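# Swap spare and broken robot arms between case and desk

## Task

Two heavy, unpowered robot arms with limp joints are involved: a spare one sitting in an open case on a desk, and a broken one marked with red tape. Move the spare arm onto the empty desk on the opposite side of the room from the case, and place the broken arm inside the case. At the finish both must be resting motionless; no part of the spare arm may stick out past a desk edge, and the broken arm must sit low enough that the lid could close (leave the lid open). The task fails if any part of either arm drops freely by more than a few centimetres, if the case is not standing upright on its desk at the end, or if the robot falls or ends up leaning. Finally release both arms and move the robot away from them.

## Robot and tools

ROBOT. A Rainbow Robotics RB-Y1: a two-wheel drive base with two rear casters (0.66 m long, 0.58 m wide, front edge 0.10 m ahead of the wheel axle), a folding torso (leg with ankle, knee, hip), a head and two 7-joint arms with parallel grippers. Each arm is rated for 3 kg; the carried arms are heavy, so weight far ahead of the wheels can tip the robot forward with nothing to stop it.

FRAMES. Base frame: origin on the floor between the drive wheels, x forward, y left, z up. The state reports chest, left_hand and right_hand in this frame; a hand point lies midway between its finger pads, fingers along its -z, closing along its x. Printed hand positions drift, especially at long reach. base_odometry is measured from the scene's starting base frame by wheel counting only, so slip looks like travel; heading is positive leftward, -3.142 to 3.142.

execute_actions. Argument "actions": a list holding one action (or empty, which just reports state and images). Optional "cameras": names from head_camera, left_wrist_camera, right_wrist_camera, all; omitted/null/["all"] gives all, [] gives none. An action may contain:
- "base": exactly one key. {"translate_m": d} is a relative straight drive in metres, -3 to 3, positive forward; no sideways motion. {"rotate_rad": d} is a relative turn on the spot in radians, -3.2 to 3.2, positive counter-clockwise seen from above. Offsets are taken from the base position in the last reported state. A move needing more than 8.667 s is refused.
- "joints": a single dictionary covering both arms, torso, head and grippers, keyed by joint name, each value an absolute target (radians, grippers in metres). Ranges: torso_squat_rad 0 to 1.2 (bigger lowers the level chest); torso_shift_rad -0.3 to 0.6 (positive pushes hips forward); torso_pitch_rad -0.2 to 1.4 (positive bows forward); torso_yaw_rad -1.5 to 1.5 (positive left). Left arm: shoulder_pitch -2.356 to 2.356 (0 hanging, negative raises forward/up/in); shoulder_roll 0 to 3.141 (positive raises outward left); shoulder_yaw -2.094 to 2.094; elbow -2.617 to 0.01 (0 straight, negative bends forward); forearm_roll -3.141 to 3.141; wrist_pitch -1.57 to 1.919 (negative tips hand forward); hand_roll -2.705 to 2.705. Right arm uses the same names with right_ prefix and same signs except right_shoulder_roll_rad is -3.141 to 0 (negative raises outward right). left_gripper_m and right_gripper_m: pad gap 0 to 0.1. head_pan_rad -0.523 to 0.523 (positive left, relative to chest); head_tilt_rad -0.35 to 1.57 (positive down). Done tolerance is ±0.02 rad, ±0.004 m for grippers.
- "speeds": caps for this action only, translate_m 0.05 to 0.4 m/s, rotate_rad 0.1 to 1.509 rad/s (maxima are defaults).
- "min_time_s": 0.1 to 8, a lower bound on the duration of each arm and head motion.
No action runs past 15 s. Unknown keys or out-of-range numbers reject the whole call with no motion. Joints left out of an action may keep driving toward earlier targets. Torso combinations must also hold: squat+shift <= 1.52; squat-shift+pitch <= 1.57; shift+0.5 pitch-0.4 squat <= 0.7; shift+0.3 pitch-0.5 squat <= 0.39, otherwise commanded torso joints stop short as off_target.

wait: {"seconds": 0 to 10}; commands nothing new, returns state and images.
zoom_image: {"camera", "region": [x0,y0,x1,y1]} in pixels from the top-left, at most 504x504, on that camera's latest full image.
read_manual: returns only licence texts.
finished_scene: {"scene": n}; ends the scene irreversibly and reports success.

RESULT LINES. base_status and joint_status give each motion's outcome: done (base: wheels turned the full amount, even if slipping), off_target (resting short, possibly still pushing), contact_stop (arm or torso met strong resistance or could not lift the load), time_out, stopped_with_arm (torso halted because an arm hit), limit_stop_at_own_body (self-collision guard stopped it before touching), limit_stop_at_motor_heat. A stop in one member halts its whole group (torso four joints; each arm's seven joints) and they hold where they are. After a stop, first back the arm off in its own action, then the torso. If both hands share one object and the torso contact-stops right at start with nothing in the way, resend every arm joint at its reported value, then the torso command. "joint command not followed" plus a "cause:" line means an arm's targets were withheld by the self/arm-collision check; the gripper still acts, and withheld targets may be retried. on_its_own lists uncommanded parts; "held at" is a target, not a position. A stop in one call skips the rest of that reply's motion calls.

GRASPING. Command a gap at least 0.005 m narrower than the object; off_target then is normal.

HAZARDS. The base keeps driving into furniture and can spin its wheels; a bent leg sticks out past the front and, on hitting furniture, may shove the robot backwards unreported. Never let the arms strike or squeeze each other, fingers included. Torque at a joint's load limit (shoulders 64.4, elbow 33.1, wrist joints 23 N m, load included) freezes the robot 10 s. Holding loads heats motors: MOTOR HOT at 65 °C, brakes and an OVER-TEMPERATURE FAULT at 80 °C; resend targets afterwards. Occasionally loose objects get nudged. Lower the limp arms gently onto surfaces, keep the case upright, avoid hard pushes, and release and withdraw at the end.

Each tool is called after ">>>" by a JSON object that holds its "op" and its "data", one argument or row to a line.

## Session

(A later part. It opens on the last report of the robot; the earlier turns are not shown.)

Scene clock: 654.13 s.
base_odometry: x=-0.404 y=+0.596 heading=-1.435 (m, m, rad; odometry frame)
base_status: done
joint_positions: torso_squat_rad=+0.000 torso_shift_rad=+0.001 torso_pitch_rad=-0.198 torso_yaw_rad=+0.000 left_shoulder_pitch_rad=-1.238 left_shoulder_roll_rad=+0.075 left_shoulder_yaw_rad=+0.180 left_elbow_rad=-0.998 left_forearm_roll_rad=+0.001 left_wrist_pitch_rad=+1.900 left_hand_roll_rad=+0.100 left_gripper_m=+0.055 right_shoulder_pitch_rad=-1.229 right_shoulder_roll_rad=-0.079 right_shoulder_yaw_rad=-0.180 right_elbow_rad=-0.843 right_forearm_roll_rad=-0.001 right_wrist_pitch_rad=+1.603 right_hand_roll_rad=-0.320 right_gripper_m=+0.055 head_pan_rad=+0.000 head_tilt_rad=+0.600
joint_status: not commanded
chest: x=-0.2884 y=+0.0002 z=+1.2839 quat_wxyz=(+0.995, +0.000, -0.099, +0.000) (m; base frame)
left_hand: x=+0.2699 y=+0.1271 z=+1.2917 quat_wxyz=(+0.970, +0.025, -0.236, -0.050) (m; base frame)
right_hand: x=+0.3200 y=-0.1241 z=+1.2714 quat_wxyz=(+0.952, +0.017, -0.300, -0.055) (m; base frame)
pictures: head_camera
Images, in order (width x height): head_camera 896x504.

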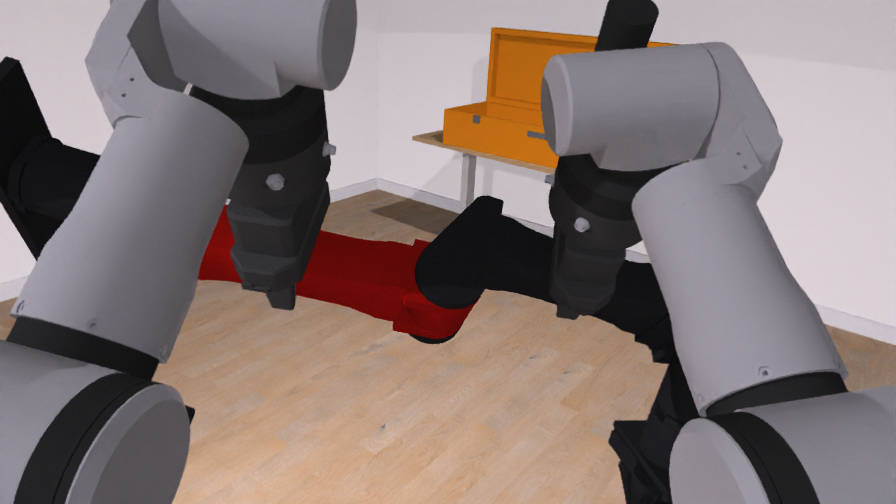

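>>> {"op": "execute_actions", "data": {
  "actions": [
    {"base":{"translate_m":2.21}}
  ],
  "cameras": []
}}

>>> {"op": "execute_actions", "data": {
  "actions": [
    {"base":{"rotate_rad":-0.77},"speeds":{"rotate_rad":0.6}}
  ],
  "cameras": ["head_camera"]
}}

Scene clock: 666.67 s.
base_odometry: x=-0.104 y=-1.594 heading=-1.434 (m, m, rad; odometry frame)
base_status: done
joint_positions: torso_squat_rad=+0.000 torso_shift_rad=+0.001 torso_pitch_rad=-0.198 torso_yaw_rad=+0.000 left_shoulder_pitch_rad=-1.238 left_shoulder_roll_rad=+0.075 left_shoulder_yaw_rad=+0.180 left_elbow_rad=-0.998 left_forearm_roll_rad=+0.001 left_wrist_pitch_rad=+1.900 left_hand_roll_rad=+0.100 left_gripper_m=+0.055 right_shoulder_pitch_rad=-1.229 right_shoulder_roll_rad=-0.079 right_shoulder_yaw_rad=-0.180 right_elbow_rad=-0.843 right_forearm_roll_rad=-0.001 right_wrist_pitch_rad=+1.603 right_hand_roll_rad=-0.320 right_gripper_m=+0.055 head_pan_rad=+0.000 head_tilt_rad=+0.600
joint_status: not commanded
chest: x=-0.2883 y=+0.0002 z=+1.2839 quat_wxyz=(+0.995, +0.000, -0.099, +0.000) (m; base frame)
left_hand: x=+0.2700 y=+0.1271 z=+1.2916 quat_wxyz=(+0.970, +0.025, -0.235, -0.050) (m; base frame)
right_hand: x=+0.3202 y=-0.1241 z=+1.2713 quat_wxyz=(+0.952, +0.017, -0.300, -0.055) (m; base frame)
pictures: none
No camera images: the call's "cameras" was empty. Leave "cameras" out to get every camera's image.

Scene clock: 669.47 s.
base_odometry: x=-0.104 y=-1.594 heading=-2.204 (m, m, rad; odometry frame)
base_status: done
joint_positions: torso_squat_rad=+0.000 torso_shift_rad=+0.001 torso_pitch_rad=-0.198 torso_yaw_rad=+0.000 left_shoulder_pitch_rad=-1.238 left_shoulder_roll_rad=+0.075 left_shoulder_yaw_rad=+0.180 left_elbow_rad=-0.998 left_forearm_roll_rad=+0.001 left_wrist_pitch_rad=+1.900 left_hand_roll_rad=+0.100 left_gripper_m=+0.055 right_shoulder_pitch_rad=-1.229 right_shoulder_roll_rad=-0.079 right_shoulder_yaw_rad=-0.180 right_elbow_rad=-0.843 right_forearm_roll_rad=-0.001 right_wrist_pitch_rad=+1.603 right_hand_roll_rad=-0.320 right_gripper_m=+0.055 head_pan_rad=+0.000 head_tilt_rad=+0.600
joint_status: not commanded
chest: x=-0.2883 y=+0.0002 z=+1.2839 quat_wxyz=(+0.995, +0.000, -0.099, +0.000) (m; base frame)
left_hand: x=+0.2700 y=+0.1272 z=+1.2916 quat_wxyz=(+0.970, +0.025, -0.235, -0.050) (m; base frame)
right_hand: x=+0.3201 y=-0.1241 z=+1.2713 quat_wxyz=(+0.952, +0.017, -0.300, -0.055) (m; base frame)
pictures: head_camera
Images, in order (width x height): head_camera 896x504.

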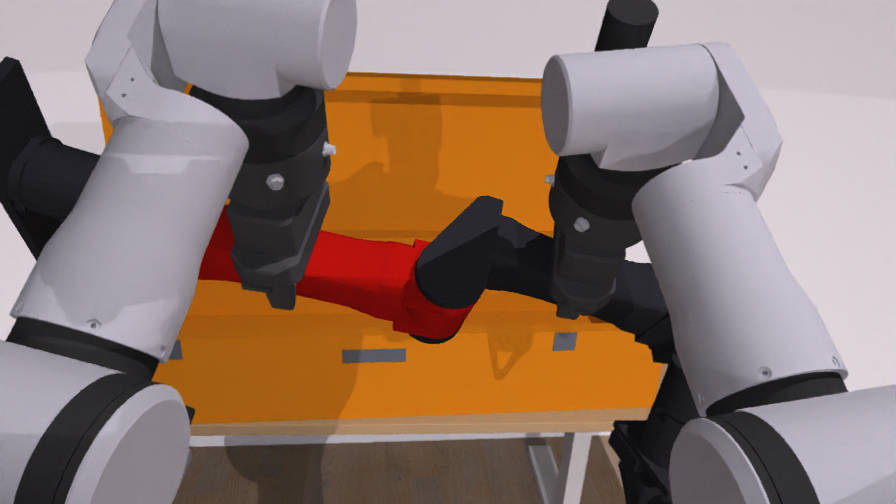

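>>> {"op": "execute_actions", "data": {
  "actions": [
    {"base":{"translate_m":0.7},"joints":{"torso_yaw_rad":0.1,"head_tilt_rad":1.1},"speeds":{"translate_m":0.3}}
  ],
  "cameras": ["head_camera"]
}}

>>> {"op": "execute_actions", "data": {
  "actions": [
    {"joints":{"torso_pitch_rad":0.0,"head_tilt_rad":0.95}}
  ],
  "cameras": ["head_camera"]
}}

Scene clock: 683.57 s.
base_odometry: x=-0.519 y=-2.158 heading=-2.205 (m, m, rad; odometry frame)
base_status: done
joint_positions: torso_squat_rad=+0.000 torso_shift_rad=+0.001 torso_pitch_rad=-0.198 torso_yaw_rad=+0.100 left_shoulder_pitch_rad=-1.238 left_shoulder_roll_rad=+0.076 left_shoulder_yaw_rad=+0.180 left_elbow_rad=-0.998 left_forearm_roll_rad=+0.001 left_wrist_pitch_rad=+1.900 left_hand_roll_rad=+0.100 left_gripper_m=+0.055 right_shoulder_pitch_rad=-1.229 right_shoulder_roll_rad=-0.079 right_shoulder_yaw_rad=-0.180 right_elbow_rad=-0.843 right_forearm_roll_rad=-0.002 right_wrist_pitch_rad=+1.603 right_hand_roll_rad=-0.320 right_gripper_m=+0.055 head_pan_rad=+0.000 head_tilt_rad=+1.100
joint_status: all done
chest: x=-0.2883 y=+0.0003 z=+1.2839 quat_wxyz=(+0.994, -0.005, -0.099, +0.050) (m; base frame)
left_hand: x=+0.2549 y=+0.1816 z=+1.2885 quat_wxyz=(+0.972, +0.027, -0.234, +0.000) (m; base frame)
right_hand: x=+0.3294 y=-0.0639 z=+1.2731 quat_wxyz=(+0.954, +0.022, -0.299, -0.005) (m; base frame)
pictures: head_camera
Images, in order (width x height): head_camera 896x504.

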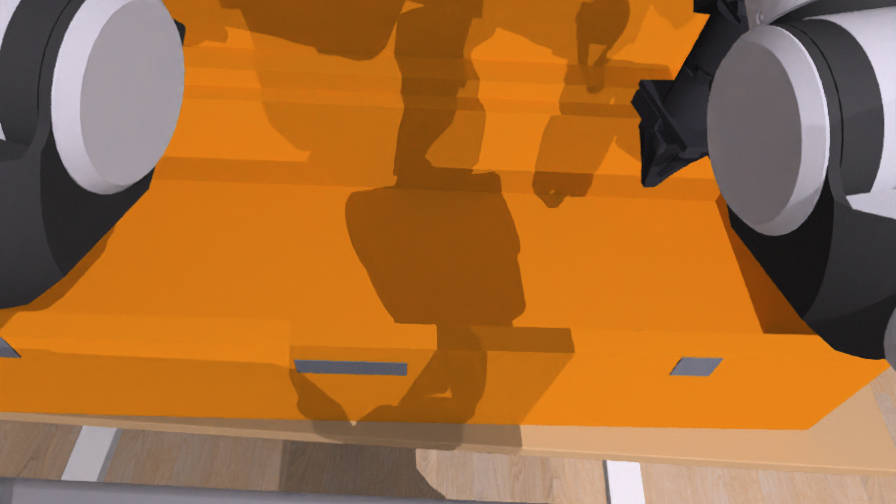

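Scene clock: 685.03 s.
base_odometry: x=-0.519 y=-2.158 heading=-2.205 (m, m, rad; odometry frame)
base_status: not commanded
joint_positions: torso_squat_rad=+0.000 torso_shift_rad=+0.001 torso_pitch_rad=+0.002 torso_yaw_rad=+0.100 left_shoulder_pitch_rad=-1.238 left_shoulder_roll_rad=+0.076 left_shoulder_yaw_rad=+0.180 left_elbow_rad=-0.998 left_forearm_roll_rad=+0.001 left_wrist_pitch_rad=+1.900 left_hand_roll_rad=+0.100 left_gripper_m=+0.055 right_shoulder_pitch_rad=-1.229 right_shoulder_roll_rad=-0.079 right_shoulder_yaw_rad=-0.180 right_elbow_rad=-0.843 right_forearm_roll_rad=-0.001 right_wrist_pitch_rad=+1.602 right_hand_roll_rad=-0.320 right_gripper_m=+0.055 head_pan_rad=+0.000 head_tilt_rad=+0.950
joint_status: all done
chest: x=-0.2267 y=+0.0003 z=+1.2899 quat_wxyz=(+0.999, +0.000, +0.001, +0.050) (m; base frame)
left_hand: x=+0.3066 y=+0.1816 z=+1.1865 quat_wxyz=(+0.990, +0.027, -0.136, -0.003) (m; base frame)
right_hand: x=+0.3765 y=-0.0639 z=+1.1567 quat_wxyz=(+0.979, +0.022, -0.202, -0.007) (m; base frame)
pictures: head_camera
Images, in order (width x height): head_camera 896x504.

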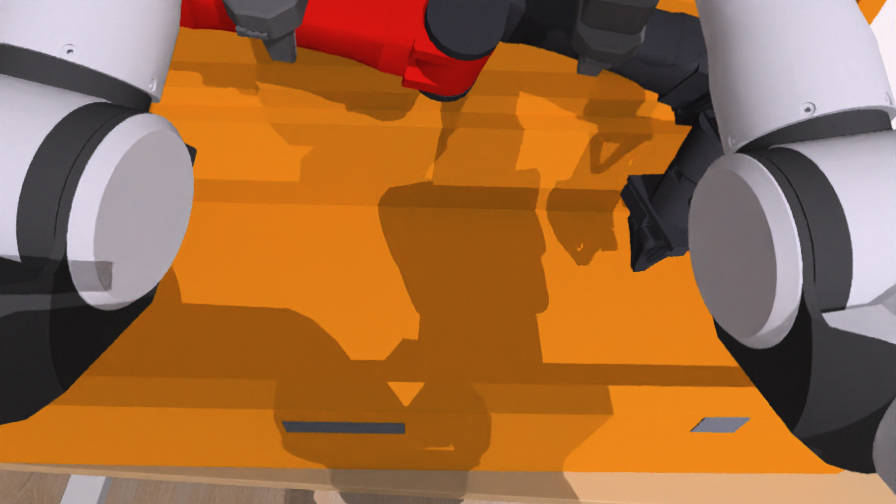

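>>> {"op": "execute_actions", "data": {
  "actions": [
    {"base":{"translate_m":-0.04},"joints":{"torso_pitch_rad":0.2,"head_tilt_rad":0.7}}
  ],
  "cameras": ["head_camera"]
}}

Scene clock: 701.87 s.
base_odometry: x=-0.495 y=-2.126 heading=-2.205 (m, m, rad; odometry frame)
base_status: done
joint_positions: torso_squat_rad=+0.000 torso_shift_rad=+0.001 torso_pitch_rad=+0.202 torso_yaw_rad=+0.100 left_shoulder_pitch_rad=-1.238 left_shoulder_roll_rad=+0.076 left_shoulder_yaw_rad=+0.180 left_elbow_rad=-0.999 left_forearm_roll_rad=+0.001 left_wrist_pitch_rad=+1.900 left_hand_roll_rad=+0.100 left_gripper_m=+0.055 right_shoulder_pitch_rad=-1.230 right_shoulder_roll_rad=-0.079 right_shoulder_yaw_rad=-0.180 right_elbow_rad=-0.843 right_forearm_roll_rad=-0.001 right_wrist_pitch_rad=+1.602 right_hand_roll_rad=-0.320 right_gripper_m=+0.055 head_pan_rad=+0.000 head_tilt_rad=+0.700
joint_status: all done
chest: x=-0.1652 y=+0.0003 z=+1.2836 quat_wxyz=(+0.994, +0.005, +0.101, +0.050) (m; base frame)
left_hand: x=+0.3371 y=+0.1815 z=+1.0765 quat_wxyz=(+0.999, +0.027, -0.037, -0.006) (m; base frame)
right_hand: x=+0.3998 y=-0.0639 z=+1.0333 quat_wxyz=(+0.994, +0.021, -0.104, -0.009) (m; base frame)
pictures: head_camera
Images, in order (width x height): head_camera 896x504.

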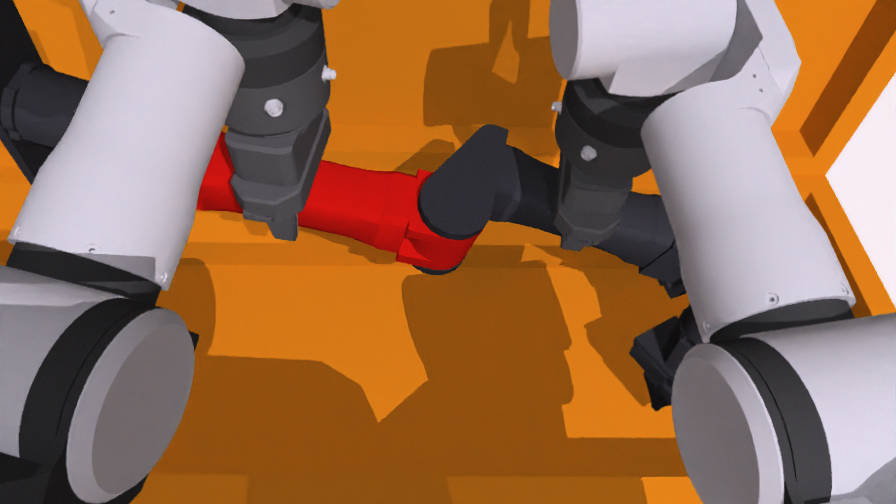

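>>> {"op": "execute_actions", "data": {
  "actions": [
    {"joints":{"torso_squat_rad":0.38,"head_pan_rad":-0.2,"head_tilt_rad":0.8}}
  ],
  "cameras": ["head_camera"]
}}

>>> {"op": "execute_actions", "data": {
  "actions": [
    {"joints":{"torso_squat_rad":0.45}}
  ],
  "cameras": ["head_camera"]
}}

Scene clock: 711.87 s.
base_odometry: x=-0.495 y=-2.126 heading=-2.205 (m, m, rad; odometry frame)
base_status: not commanded
joint_positions: torso_squat_rad=+0.380 torso_shift_rad=+0.000 torso_pitch_rad=+0.201 torso_yaw_rad=+0.100 left_shoulder_pitch_rad=-1.236 left_shoulder_roll_rad=+0.076 left_shoulder_yaw_rad=+0.180 left_elbow_rad=-0.998 left_forearm_roll_rad=+0.001 left_wrist_pitch_rad=+1.900 left_hand_roll_rad=+0.100 left_gripper_m=+0.055 right_shoulder_pitch_rad=-1.234 right_shoulder_roll_rad=-0.081 right_shoulder_yaw_rad=-0.180 right_elbow_rad=-0.846 right_forearm_roll_rad=-0.001 right_wrist_pitch_rad=+1.602 right_hand_roll_rad=-0.320 right_gripper_m=+0.055 head_pan_rad=-0.200 head_tilt_rad=+0.800
joint_status: all done
chest: x=-0.1661 y=+0.0004 z=+1.2338 quat_wxyz=(+0.994, +0.004, +0.100, +0.050) (m; base frame)
left_hand: x=+0.3361 y=+0.1819 z=+1.0265 quat_wxyz=(+0.999, +0.027, -0.037, -0.005) (m; base frame)
right_hand: x=+0.4013 y=-0.0637 z=+0.9878 quat_wxyz=(+0.994, +0.021, -0.108, -0.009) (m; base frame)
pictures: head_camera
Images, in order (width x height): head_camera 896x504.

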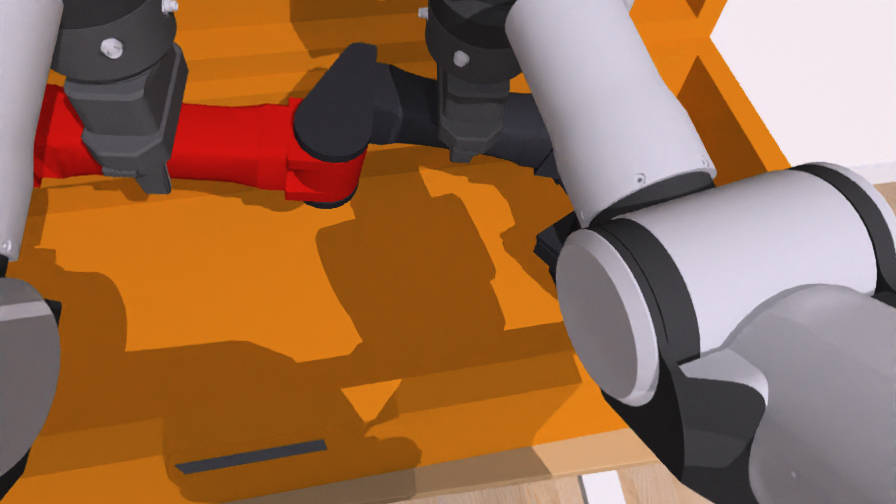

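Scene clock: 712.83 s.
base_odometry: x=-0.495 y=-2.126 heading=-2.205 (m, m, rad; odometry frame)
base_status: not commanded
joint_positions: torso_squat_rad=+0.450 torso_shift_rad=+0.000 torso_pitch_rad=+0.201 torso_yaw_rad=+0.100 left_shoulder_pitch_rad=-1.236 left_shoulder_roll_rad=+0.076 left_shoulder_yaw_rad=+0.180 left_elbow_rad=-0.998 left_forearm_roll_rad=+0.001 left_wrist_pitch_rad=+1.900 left_hand_roll_rad=+0.100 left_gripper_m=+0.055 right_shoulder_pitch_rad=-1.235 right_shoulder_roll_rad=-0.081 right_shoulder_yaw_rad=-0.180 right_elbow_rad=-0.846 right_forearm_roll_rad=-0.001 right_wrist_pitch_rad=+1.602 right_hand_roll_rad=-0.320 right_gripper_m=+0.056 head_pan_rad=-0.200 head_tilt_rad=+0.800
joint_status: all done
chest: x=-0.1662 y=+0.0004 z=+1.2141 quat_wxyz=(+0.994, +0.004, +0.100, +0.050) (m; base frame)
left_hand: x=+0.3359 y=+0.1821 z=+1.0066 quat_wxyz=(+0.999, +0.027, -0.037, -0.005) (m; base frame)
right_hand: x=+0.4016 y=-0.0638 z=+0.9686 quat_wxyz=(+0.994, +0.021, -0.109, -0.009) (m; base frame)
pictures: head_camera
Images, in order (width x height): head_camera 896x504.

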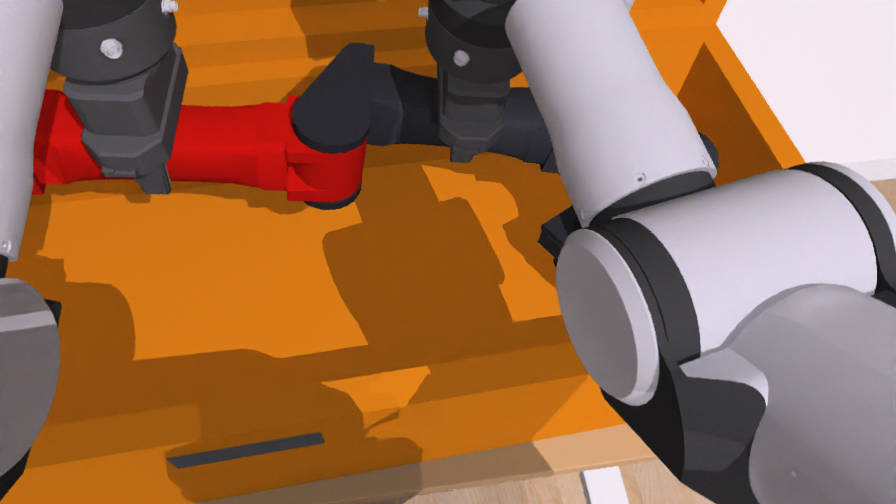

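>>> {"op": "execute_actions", "data": {
  "actions": [
    {"joints":{"torso_squat_rad":0.4,"torso_yaw_rad":0.25,"head_pan_rad":-0.1}}
  ],
  "cameras": ["head_camera","right_wrist_camera"]
}}

Scene clock: 718.57 s.
base_odometry: x=-0.495 y=-2.126 heading=-2.205 (m, m, rad; odometry frame)
base_status: not commanded
joint_positions: torso_squat_rad=+0.400 torso_shift_rad=+0.001 torso_pitch_rad=+0.202 torso_yaw_rad=+0.250 left_shoulder_pitch_rad=-1.237 left_shoulder_roll_rad=+0.076 left_shoulder_yaw_rad=+0.180 left_elbow_rad=-0.998 left_forearm_roll_rad=+0.001 left_wrist_pitch_rad=+1.900 left_hand_roll_rad=+0.100 left_gripper_m=+0.054 right_shoulder_pitch_rad=-1.231 right_shoulder_roll_rad=-0.081 right_shoulder_yaw_rad=-0.180 right_elbow_rad=-0.844 right_forearm_roll_rad=-0.001 right_wrist_pitch_rad=+1.602 right_hand_roll_rad=-0.321 right_gripper_m=+0.056 head_pan_rad=-0.100 head_tilt_rad=+0.800
joint_status: all done
chest: x=-0.1655 y=+0.0004 z=+1.2284 quat_wxyz=(+0.987, +0.012, +0.100, +0.124) (m; base frame)
left_hand: x=+0.3041 y=+0.2596 z=+1.0275 quat_wxyz=(+0.996, +0.044, -0.034, +0.067) (m; base frame)
right_hand: x=+0.4031 y=+0.0267 z=+0.9785 quat_wxyz=(+0.992, +0.043, -0.103, +0.062) (m; base frame)
pictures: head_camera, right_wrist_camera
Images, in order (width x height): head_camera 896x504, right_wrist_camera 644x364.

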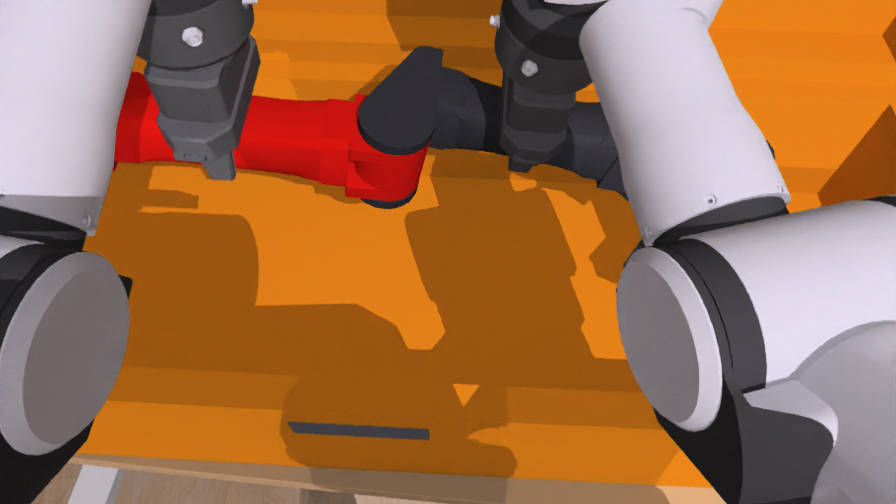

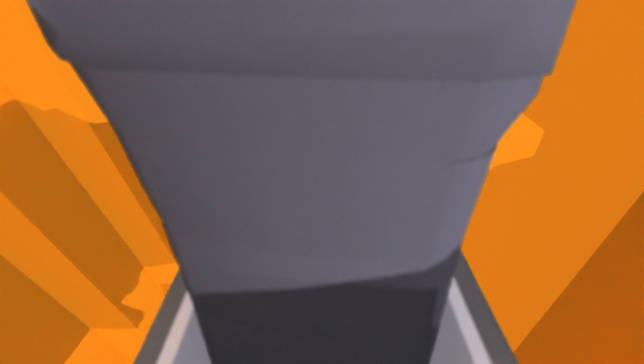

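Tip has moved outward relative. Lower.

>>> {"op": "execute_actions", "data": {
  "actions": [
    {"joints":{"torso_squat_rad":0.48,"head_pan_rad":0.25,"head_tilt_rad":0.6}}
  ],
  "cameras": ["head_camera"]
}}

>>> {"op": "execute_actions", "data": {
  "actions": [
    {"joints":{"torso_squat_rad":0.55,"head_pan_rad":-0.45}}
  ],
  "cameras": ["head_camera"]
}}

Scene clock: 724.70 s.
base_odometry: x=-0.495 y=-2.126 heading=-2.205 (m, m, rad; odometry frame)
base_status: not commanded
joint_positions: torso_squat_rad=+0.480 torso_shift_rad=+0.000 torso_pitch_rad=+0.201 torso_yaw_rad=+0.250 left_shoulder_pitch_rad=-1.236 left_shoulder_roll_rad=+0.076 left_shoulder_yaw_rad=+0.180 left_elbow_rad=-0.997 left_forearm_roll_rad=+0.001 left_wrist_pitch_rad=+1.900 left_hand_roll_rad=+0.100 left_gripper_m=+0.055 right_shoulder_pitch_rad=-1.236 right_shoulder_roll_rad=-0.082 right_shoulder_yaw_rad=-0.180 right_elbow_rad=-0.847 right_forearm_roll_rad=-0.001 right_wrist_pitch_rad=+1.602 right_hand_roll_rad=-0.320 right_gripper_m=+0.057 head_pan_rad=+0.250 head_tilt_rad=+0.600
joint_status: all done
chest: x=-0.1662 y=+0.0005 z=+1.2047 quat_wxyz=(+0.987, +0.012, +0.099, +0.124) (m; base frame)
left_hand: x=+0.3031 y=+0.2601 z=+1.0034 quat_wxyz=(+0.996, +0.044, -0.034, +0.068) (m; base frame)
right_hand: x=+0.4048 y=+0.0277 z=+0.9594 quat_wxyz=(+0.991, +0.044, -0.108, +0.063) (m; base frame)
pictures: head_camera
Images, in order (width x height): head_camera 896x504.

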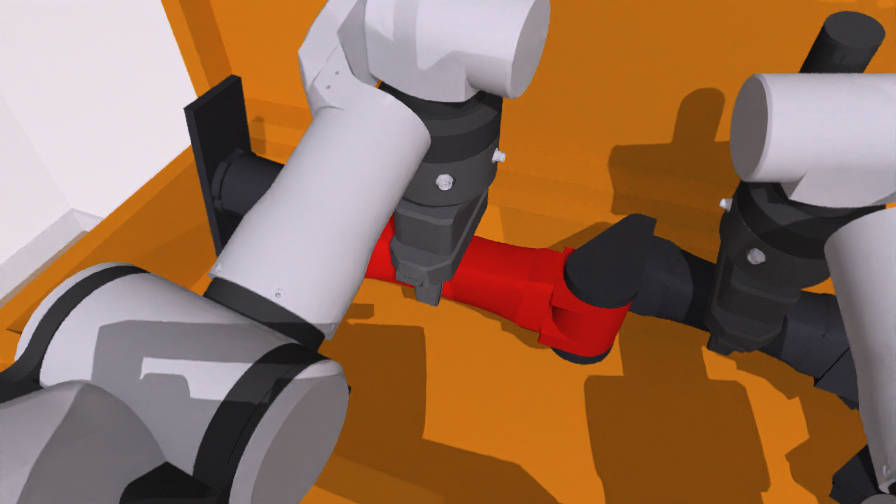

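Scene clock: 725.83 s.
base_odometry: x=-0.495 y=-2.126 heading=-2.205 (m, m, rad; odometry frame)
base_status: not commanded
joint_positions: torso_squat_rad=+0.550 torso_shift_rad=+0.000 torso_pitch_rad=+0.200 torso_yaw_rad=+0.250 left_shoulder_pitch_rad=-1.235 left_shoulder_roll_rad=+0.076 left_shoulder_yaw_rad=+0.180 left_elbow_rad=-0.997 left_forearm_roll_rad=+0.001 left_wrist_pitch_rad=+1.900 left_hand_roll_rad=+0.100 left_gripper_m=+0.057 right_shoulder_pitch_rad=-1.237 right_shoulder_roll_rad=-0.082 right_shoulder_yaw_rad=-0.180 right_elbow_rad=-0.848 right_forearm_roll_rad=-0.001 right_wrist_pitch_rad=+1.602 right_hand_roll_rad=-0.320 right_gripper_m=+0.059 head_pan_rad=-0.450 head_tilt_rad=+0.600
joint_status: all done
chest: x=-0.1664 y=+0.0005 z=+1.1805 quat_wxyz=(+0.987, +0.012, +0.099, +0.124) (m; base frame)
left_hand: x=+0.3028 y=+0.2603 z=+0.9791 quat_wxyz=(+0.996, +0.044, -0.034, +0.068) (m; base frame)
right_hand: x=+0.4054 y=+0.0275 z=+0.9365 quat_wxyz=(+0.991, +0.044, -0.109, +0.063) (m; base frame)
pictures: head_camera
Images, in order (width x height): head_camera 896x504.

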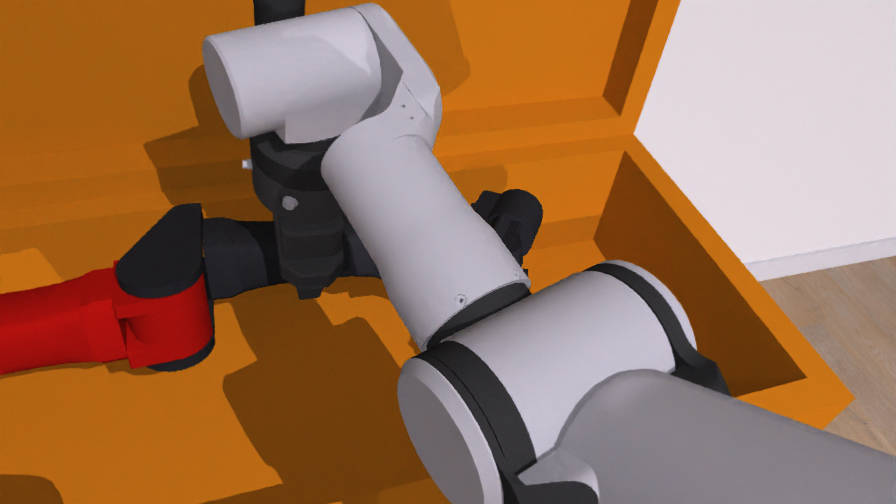

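>>> {"op": "execute_actions", "data": {
  "actions": [
    {"joints":{"torso_squat_rad":0.25,"head_pan_rad":0,"head_tilt_rad":0.8}}
  ],
  "cameras": ["head_camera"]
}}

>>> {"op": "execute_actions", "data": {
  "actions": [
    {"joints":{"torso_yaw_rad":0.02}}
  ],
  "cameras": ["head_camera"]
}}

Scene clock: 735.57 s.
base_odometry: x=-0.495 y=-2.126 heading=-2.205 (m, m, rad; odometry frame)
base_status: not commanded
joint_positions: torso_squat_rad=+0.250 torso_shift_rad=+0.001 torso_pitch_rad=+0.202 torso_yaw_rad=+0.250 left_shoulder_pitch_rad=-1.237 left_shoulder_roll_rad=+0.077 left_shoulder_yaw_rad=+0.180 left_elbow_rad=-0.998 left_forearm_roll_rad=+0.001 left_wrist_pitch_rad=+1.900 left_hand_roll_rad=+0.100 left_gripper_m=+0.056 right_shoulder_pitch_rad=-1.229 right_shoulder_roll_rad=-0.081 right_shoulder_yaw_rad=-0.180 right_elbow_rad=-0.843 right_forearm_roll_rad=-0.001 right_wrist_pitch_rad=+1.602 right_hand_roll_rad=-0.320 right_gripper_m=+0.059 head_pan_rad=+0.000 head_tilt_rad=+0.800
joint_status: all done
chest: x=-0.1653 y=+0.0005 z=+1.2619 quat_wxyz=(+0.987, +0.012, +0.100, +0.124) (m; base frame)
left_hand: x=+0.3043 y=+0.2600 z=+1.0611 quat_wxyz=(+0.996, +0.045, -0.034, +0.067) (m; base frame)
right_hand: x=+0.4030 y=+0.0258 z=+1.0109 quat_wxyz=(+0.992, +0.042, -0.102, +0.062) (m; base frame)
pictures: head_camera
Images, in order (width x height): head_camera 896x504.

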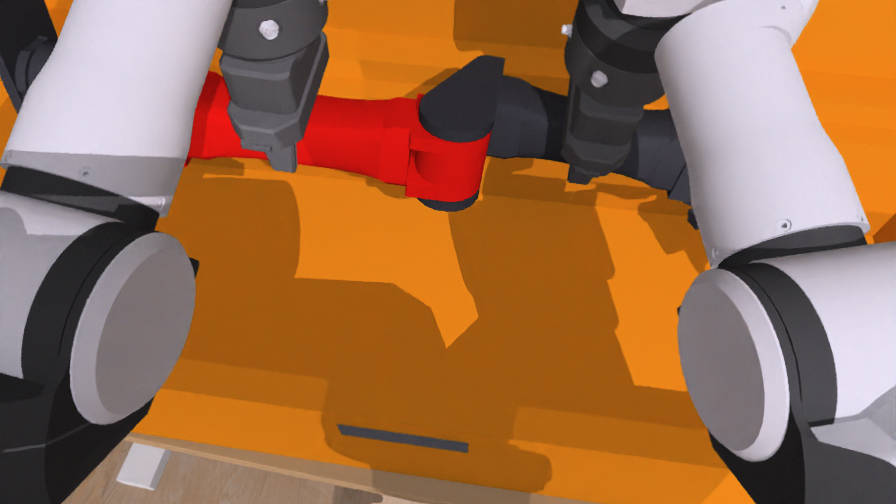

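Scene clock: 737.00 s.
base_odometry: x=-0.495 y=-2.126 heading=-2.205 (m, m, rad; odometry frame)
base_status: not commanded
joint_positions: torso_squat_rad=+0.250 torso_shift_rad=+0.001 torso_pitch_rad=+0.202 torso_yaw_rad=+0.020 left_shoulder_pitch_rad=-1.237 left_shoulder_roll_rad=+0.077 left_shoulder_yaw_rad=+0.180 left_elbow_rad=-0.998 left_forearm_roll_rad=+0.001 left_wrist_pitch_rad=+1.900 left_hand_roll_rad=+0.100 left_gripper_m=+0.056 right_shoulder_pitch_rad=-1.229 right_shoulder_roll_rad=-0.081 right_shoulder_yaw_rad=-0.180 right_elbow_rad=-0.843 right_forearm_roll_rad=-0.001 right_wrist_pitch_rad=+1.602 right_hand_roll_rad=-0.320 right_gripper_m=+0.059 head_pan_rad=+0.000 head_tilt_rad=+0.800
joint_status: all done
chest: x=-0.1653 y=+0.0002 z=+1.2619 quat_wxyz=(+0.995, +0.001, +0.101, +0.010) (m; base frame)
left_hand: x=+0.3494 y=+0.1388 z=+1.0521 quat_wxyz=(+0.998, +0.018, -0.038, -0.044) (m; base frame)
right_hand: x=+0.3930 y=-0.1135 z=+1.0131 quat_wxyz=(+0.993, +0.008, -0.105, -0.048) (m; base frame)
pictures: head_camera
Images, in order (width x height): head_camera 896x504.

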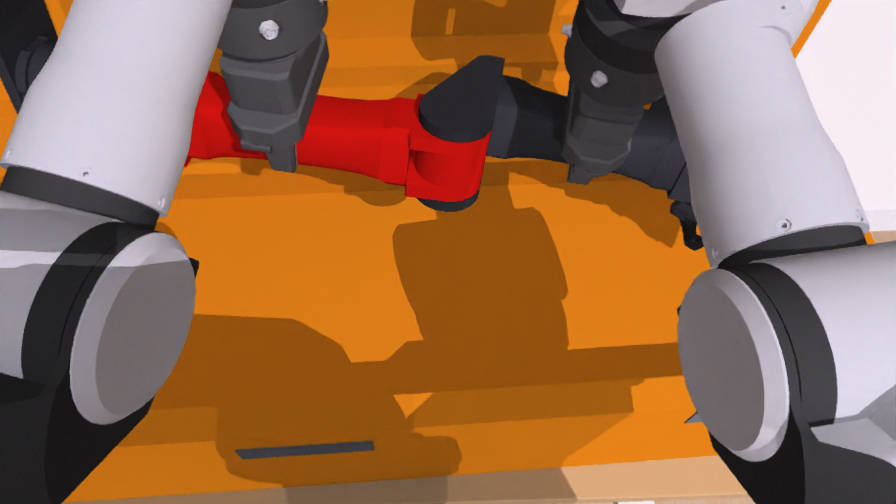

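>>> {"op": "execute_actions", "data": {
  "actions": [
    {"joints":{"torso_squat_rad":0.47}}
  ],
  "cameras": []
}}

>>> {"op": "execute_actions", "data": {
  "actions": [
    {"joints":{"torso_squat_rad":0.52}}
  ],
  "cameras": ["head_camera"]
}}

Scene clock: 743.77 s.
base_odometry: x=-0.495 y=-2.126 heading=-2.205 (m, m, rad; odometry frame)
base_status: not commanded
joint_positions: torso_squat_rad=+0.470 torso_shift_rad=+0.001 torso_pitch_rad=+0.202 torso_yaw_rad=+0.020 left_shoulder_pitch_rad=-1.237 left_shoulder_roll_rad=+0.077 left_shoulder_yaw_rad=+0.180 left_elbow_rad=-0.998 left_forearm_roll_rad=+0.001 left_wrist_pitch_rad=+1.900 left_hand_roll_rad=+0.100 left_gripper_m=+0.056 right_shoulder_pitch_rad=-1.229 right_shoulder_roll_rad=-0.081 right_shoulder_yaw_rad=-0.180 right_elbow_rad=-0.843 right_forearm_roll_rad=-0.001 right_wrist_pitch_rad=+1.602 right_hand_roll_rad=-0.320 right_gripper_m=+0.059 head_pan_rad=+0.000 head_tilt_rad=+0.800
joint_status: all done
chest: x=-0.1654 y=+0.0002 z=+1.2078 quat_wxyz=(+0.995, +0.001, +0.101, +0.010) (m; base frame)
left_hand: x=+0.3493 y=+0.1389 z=+0.9980 quat_wxyz=(+0.998, +0.018, -0.038, -0.044) (m; base frame)
right_hand: x=+0.3930 y=-0.1134 z=+0.9593 quat_wxyz=(+0.993, +0.008, -0.105, -0.048) (m; base frame)
pictures: none
No camera images: the call's "cameras" was empty. Leave "cameras" out to get every camera's image.

Scene clock: 744.63 s.
base_odometry: x=-0.495 y=-2.126 heading=-2.205 (m, m, rad; odometry frame)
base_status: not commanded
joint_positions: torso_squat_rad=+0.520 torso_shift_rad=+0.000 torso_pitch_rad=+0.200 torso_yaw_rad=+0.020 left_shoulder_pitch_rad=-1.235 left_shoulder_roll_rad=+0.078 left_shoulder_yaw_rad=+0.180 left_elbow_rad=-0.997 left_forearm_roll_rad=+0.000 left_wrist_pitch_rad=+1.900 left_hand_roll_rad=+0.100 left_gripper_m=+0.056 right_shoulder_pitch_rad=-1.236 right_shoulder_roll_rad=-0.083 right_shoulder_yaw_rad=-0.180 right_elbow_rad=-0.847 right_forearm_roll_rad=+0.000 right_wrist_pitch_rad=+1.602 right_hand_roll_rad=-0.320 right_gripper_m=+0.058 head_pan_rad=+0.000 head_tilt_rad=+0.800
joint_status: all done
chest: x=-0.1663 y=+0.0004 z=+1.1912 quat_wxyz=(+0.995, +0.000, +0.100, +0.010) (m; base frame)
left_hand: x=+0.3482 y=+0.1402 z=+0.9809 quat_wxyz=(+0.998, +0.018, -0.037, -0.043) (m; base frame)
right_hand: x=+0.3955 y=-0.1131 z=+0.9485 quat_wxyz=(+0.993, +0.008, -0.111, -0.047) (m; base frame)
pictures: head_camera
Images, in order (width x height): head_camera 896x504.

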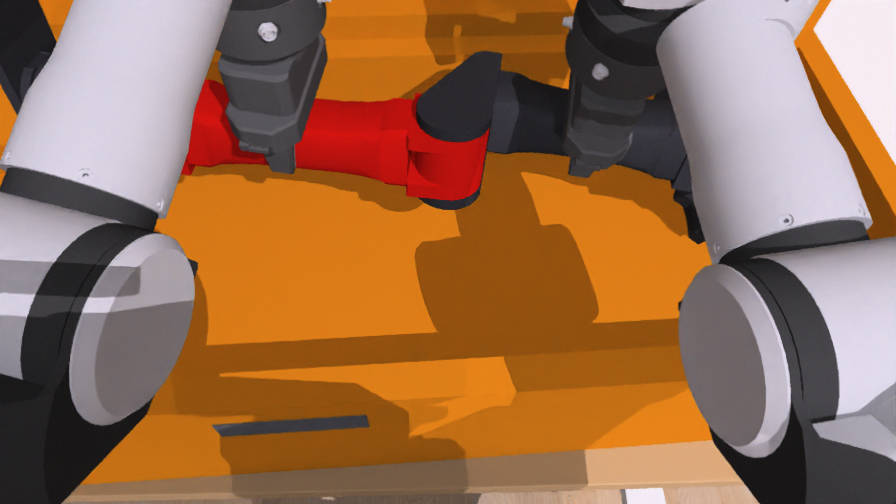

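>>> {"op": "execute_actions", "data": {
  "actions": [
    {"joints":{"torso_yaw_rad":0.13}}
  ],
  "cameras": []
}}

>>> {"op": "execute_actions", "data": {
  "actions": [
    {"joints":{"torso_yaw_rad":0.24,"torso_squat_rad":0.57,"head_pan_rad":-0.45,"head_tilt_rad":0.6}}
  ],
  "cameras": ["head_camera"]
}}

Scene clock: 750.17 s.
base_odometry: x=-0.495 y=-2.126 heading=-2.205 (m, m, rad; odometry frame)
base_status: not commanded
joint_positions: torso_squat_rad=+0.520 torso_shift_rad=+0.000 torso_pitch_rad=+0.201 torso_yaw_rad=+0.130 left_shoulder_pitch_rad=-1.235 left_shoulder_roll_rad=+0.078 left_shoulder_yaw_rad=+0.180 left_elbow_rad=-0.997 left_forearm_roll_rad=+0.000 left_wrist_pitch_rad=+1.900 left_hand_roll_rad=+0.100 left_gripper_m=+0.056 right_shoulder_pitch_rad=-1.234 right_shoulder_roll_rad=-0.083 right_shoulder_yaw_rad=-0.180 right_elbow_rad=-0.846 right_forearm_roll_rad=-0.001 right_wrist_pitch_rad=+1.602 right_hand_roll_rad=-0.320 right_gripper_m=+0.058 head_pan_rad=+0.000 head_tilt_rad=+0.800
joint_status: all done
chest: x=-0.1661 y=+0.0006 z=+1.1912 quat_wxyz=(+0.993, +0.006, +0.100, +0.065) (m; base frame)
left_hand: x=+0.3300 y=+0.1997 z=+0.9843 quat_wxyz=(+0.999, +0.031, -0.035, +0.010) (m; base frame)
right_hand: x=+0.4034 y=-0.0465 z=+0.9449 quat_wxyz=(+0.994, +0.025, -0.108, +0.005) (m; base frame)
pictures: none
No camera images: the call's "cameras" was empty. Leave "cameras" out to get every camera's image.

Scene clock: 751.23 s.
base_odometry: x=-0.495 y=-2.126 heading=-2.205 (m, m, rad; odometry frame)
base_status: not commanded
joint_positions: torso_squat_rad=+0.570 torso_shift_rad=+0.001 torso_pitch_rad=+0.202 torso_yaw_rad=+0.240 left_shoulder_pitch_rad=-1.236 left_shoulder_roll_rad=+0.078 left_shoulder_yaw_rad=+0.180 left_elbow_rad=-0.998 left_forearm_roll_rad=+0.001 left_wrist_pitch_rad=+1.900 left_hand_roll_rad=+0.100 left_gripper_m=+0.056 right_shoulder_pitch_rad=-1.230 right_shoulder_roll_rad=-0.082 right_shoulder_yaw_rad=-0.180 right_elbow_rad=-0.844 right_forearm_roll_rad=-0.001 right_wrist_pitch_rad=+1.602 right_hand_roll_rad=-0.321 right_gripper_m=+0.058 head_pan_rad=-0.450 head_tilt_rad=+0.600
joint_status: all done
chest: x=-0.1656 y=+0.0005 z=+1.1731 quat_wxyz=(+0.988, +0.011, +0.100, +0.119) (m; base frame)
left_hand: x=+0.3060 y=+0.2559 z=+0.9713 quat_wxyz=(+0.996, +0.044, -0.034, +0.063) (m; base frame)
right_hand: x=+0.4038 y=+0.0194 z=+0.9233 quat_wxyz=(+0.992, +0.041, -0.104, +0.056) (m; base frame)
pictures: head_camera
Images, in order (width x height): head_camera 896x504.

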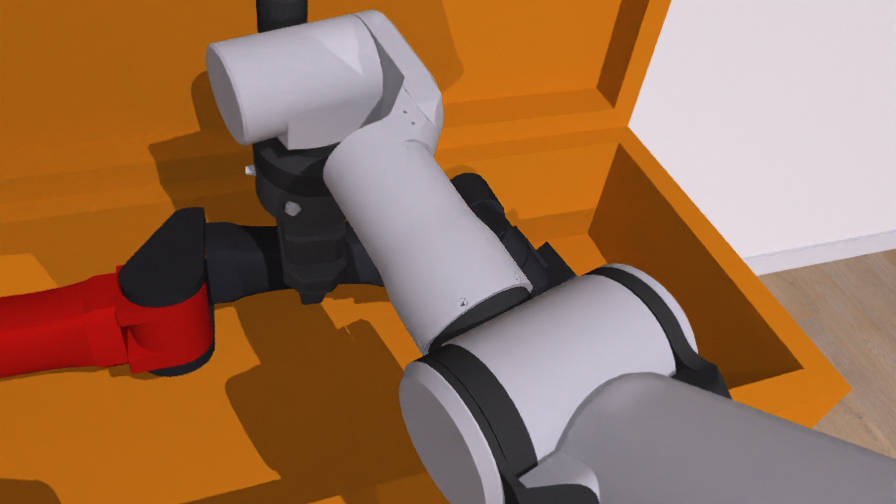

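Tip now outward. Lower.

>>> {"op": "execute_actions", "data": {
  "actions": [
    {"joints":{"torso_squat_rad":0.65}}
  ],
  "cameras": ["head_camera"]
}}

>>> {"op": "execute_actions", "data": {
  "actions": [
    {"joints":{"torso_squat_rad":0.72,"head_pan_rad":0.3}}
  ],
  "cameras": ["head_camera"]
}}

Scene clock: 758.20 s.
base_odometry: x=-0.495 y=-2.126 heading=-2.205 (m, m, rad; odometry frame)
base_status: not commanded
joint_positions: torso_squat_rad=+0.650 torso_shift_rad=+0.001 torso_pitch_rad=+0.202 torso_yaw_rad=+0.240 left_shoulder_pitch_rad=-1.236 left_shoulder_roll_rad=+0.078 left_shoulder_yaw_rad=+0.180 left_elbow_rad=-0.998 left_forearm_roll_rad=+0.001 left_wrist_pitch_rad=+1.900 left_hand_roll_rad=+0.100 left_gripper_m=+0.056 right_shoulder_pitch_rad=-1.230 right_shoulder_roll_rad=-0.083 right_shoulder_yaw_rad=-0.180 right_elbow_rad=-0.844 right_forearm_roll_rad=-0.001 right_wrist_pitch_rad=+1.602 right_hand_roll_rad=-0.321 right_gripper_m=+0.058 head_pan_rad=-0.450 head_tilt_rad=+0.600
joint_status: all done
chest: x=-0.1657 y=+0.0005 z=+1.1410 quat_wxyz=(+0.988, +0.011, +0.100, +0.119) (m; base frame)
left_hand: x=+0.3060 y=+0.2559 z=+0.9393 quat_wxyz=(+0.996, +0.044, -0.034, +0.063) (m; base frame)
right_hand: x=+0.4039 y=+0.0194 z=+0.8914 quat_wxyz=(+0.992, +0.041, -0.104, +0.056) (m; base frame)
pictures: head_camera
Images, in order (width x height): head_camera 896x504.

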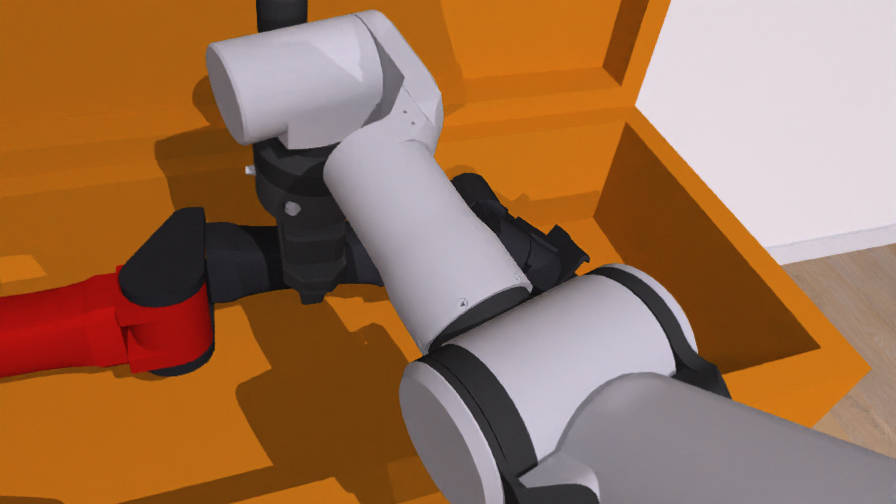

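Scene clock: 759.37 s.
base_odometry: x=-0.495 y=-2.126 heading=-2.205 (m, m, rad; odometry frame)
base_status: not commanded
joint_positions: torso_squat_rad=+0.720 torso_shift_rad=+0.000 torso_pitch_rad=+0.201 torso_yaw_rad=+0.240 left_shoulder_pitch_rad=-1.236 left_shoulder_roll_rad=+0.078 left_shoulder_yaw_rad=+0.180 left_elbow_rad=-0.998 left_forearm_roll_rad=+0.000 left_wrist_pitch_rad=+1.900 left_hand_roll_rad=+0.100 left_gripper_m=+0.056 right_shoulder_pitch_rad=-1.232 right_shoulder_roll_rad=-0.083 right_shoulder_yaw_rad=-0.180 right_elbow_rad=-0.845 right_forearm_roll_rad=-0.001 right_wrist_pitch_rad=+1.602 right_hand_roll_rad=-0.320 right_gripper_m=+0.058 head_pan_rad=+0.300 head_tilt_rad=+0.600
joint_status: all done
chest: x=-0.1659 y=+0.0005 z=+1.1100 quat_wxyz=(+0.988, +0.011, +0.100, +0.119) (m; base frame)
left_hand: x=+0.3058 y=+0.2563 z=+0.9084 quat_wxyz=(+0.996, +0.044, -0.034, +0.064) (m; base frame)
right_hand: x=+0.4042 y=+0.0199 z=+0.8617 quat_wxyz=(+0.992, +0.041, -0.105, +0.057) (m; base frame)
pictures: head_camera
Images, in order (width x height): head_camera 896x504.

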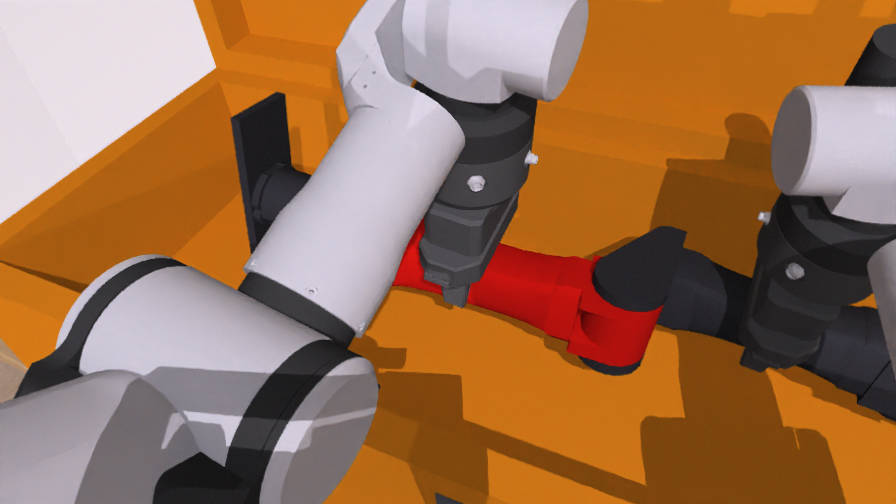

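>>> {"op": "execute_actions", "data": {
  "actions": [
    {"joints":{"torso_squat_rad":0.78,"torso_yaw_rad":0.27,"head_pan_rad":-0.45}}
  ],
  "cameras": ["head_camera"]
}}

>>> {"op": "execute_actions", "data": {
  "actions": [
    {"joints":{"torso_squat_rad":0.83,"head_pan_rad":0.3}}
  ],
  "cameras": ["head_camera"]
}}

Scene clock: 767.73 s.
base_odometry: x=-0.495 y=-2.126 heading=-2.205 (m, m, rad; odometry frame)
base_status: not commanded
joint_positions: torso_squat_rad=+0.780 torso_shift_rad=+0.000 torso_pitch_rad=+0.201 torso_yaw_rad=+0.270 left_shoulder_pitch_rad=-1.236 left_shoulder_roll_rad=+0.078 left_shoulder_yaw_rad=+0.180 left_elbow_rad=-0.998 left_forearm_roll_rad=+0.000 left_wrist_pitch_rad=+1.900 left_hand_roll_rad=+0.100 left_gripper_m=+0.056 right_shoulder_pitch_rad=-1.231 right_shoulder_roll_rad=-0.083 right_shoulder_yaw_rad=-0.180 right_elbow_rad=-0.844 right_forearm_roll_rad=-0.001 right_wrist_pitch_rad=+1.602 right_hand_roll_rad=-0.321 right_gripper_m=+0.058 head_pan_rad=-0.450 head_tilt_rad=+0.600
joint_status: all done
chest: x=-0.1659 y=+0.0005 z=+1.0814 quat_wxyz=(+0.986, +0.013, +0.100, +0.134) (m; base frame)
left_hand: x=+0.2982 y=+0.2710 z=+0.8813 quat_wxyz=(+0.995, +0.047, -0.034, +0.078) (m; base frame)
right_hand: x=+0.4032 y=+0.0379 z=+0.8326 quat_wxyz=(+0.991, +0.045, -0.104, +0.071) (m; base frame)
pictures: head_camera
Images, in order (width x height): head_camera 896x504.

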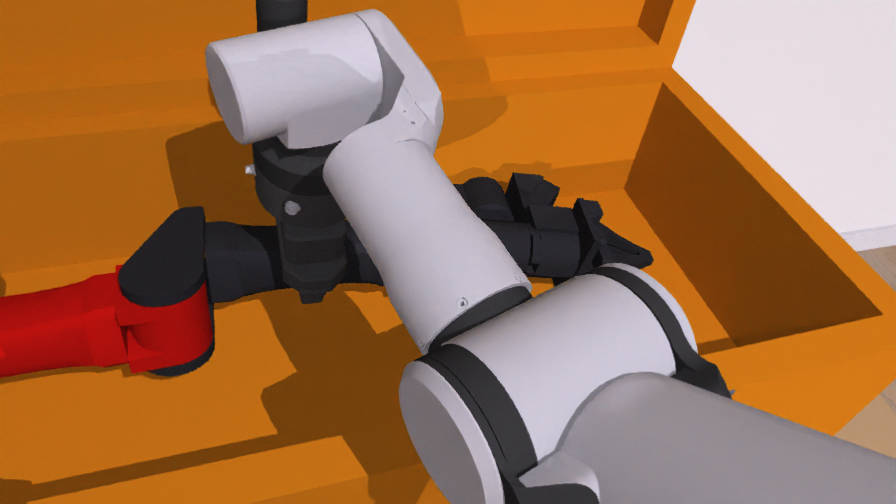

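Scene clock: 768.90 s.
base_odometry: x=-0.495 y=-2.126 heading=-2.205 (m, m, rad; odometry frame)
base_status: not commanded
joint_positions: torso_squat_rad=+0.830 torso_shift_rad=+0.000 torso_pitch_rad=+0.200 torso_yaw_rad=+0.270 left_shoulder_pitch_rad=-1.235 left_shoulder_roll_rad=+0.078 left_shoulder_yaw_rad=+0.180 left_elbow_rad=-0.997 left_forearm_roll_rad=+0.000 left_wrist_pitch_rad=+1.900 left_hand_roll_rad=+0.100 left_gripper_m=+0.056 right_shoulder_pitch_rad=-1.235 right_shoulder_roll_rad=-0.083 right_shoulder_yaw_rad=-0.180 right_elbow_rad=-0.846 right_forearm_roll_rad=-0.001 right_wrist_pitch_rad=+1.603 right_hand_roll_rad=-0.320 right_gripper_m=+0.058 head_pan_rad=+0.300 head_tilt_rad=+0.600
joint_status: all done
chest: x=-0.1666 y=+0.0005 z=+1.0562 quat_wxyz=(+0.986, +0.013, +0.099, +0.134) (m; base frame)
left_hand: x=+0.2976 y=+0.2715 z=+0.8565 quat_wxyz=(+0.995, +0.048, -0.034, +0.079) (m; base frame)
right_hand: x=+0.4038 y=+0.0386 z=+0.8107 quat_wxyz=(+0.991, +0.046, -0.107, +0.071) (m; base frame)
pictures: head_camera
Images, in order (width x height): head_camera 896x504.

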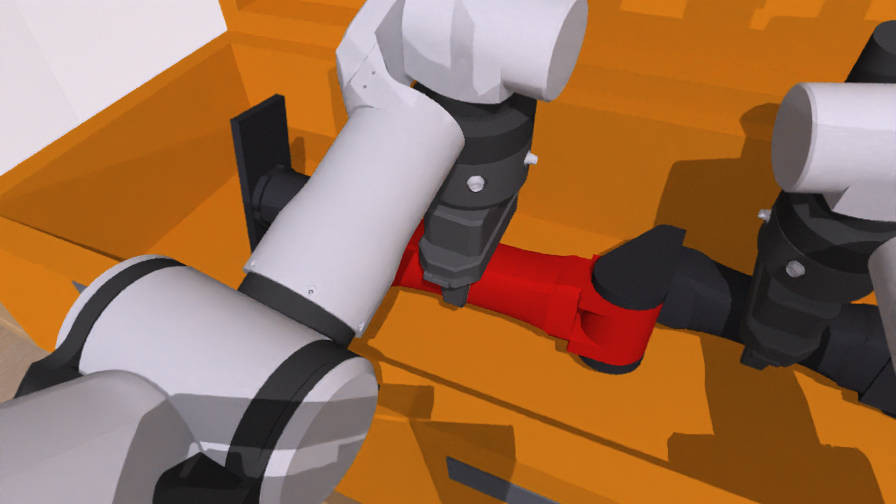

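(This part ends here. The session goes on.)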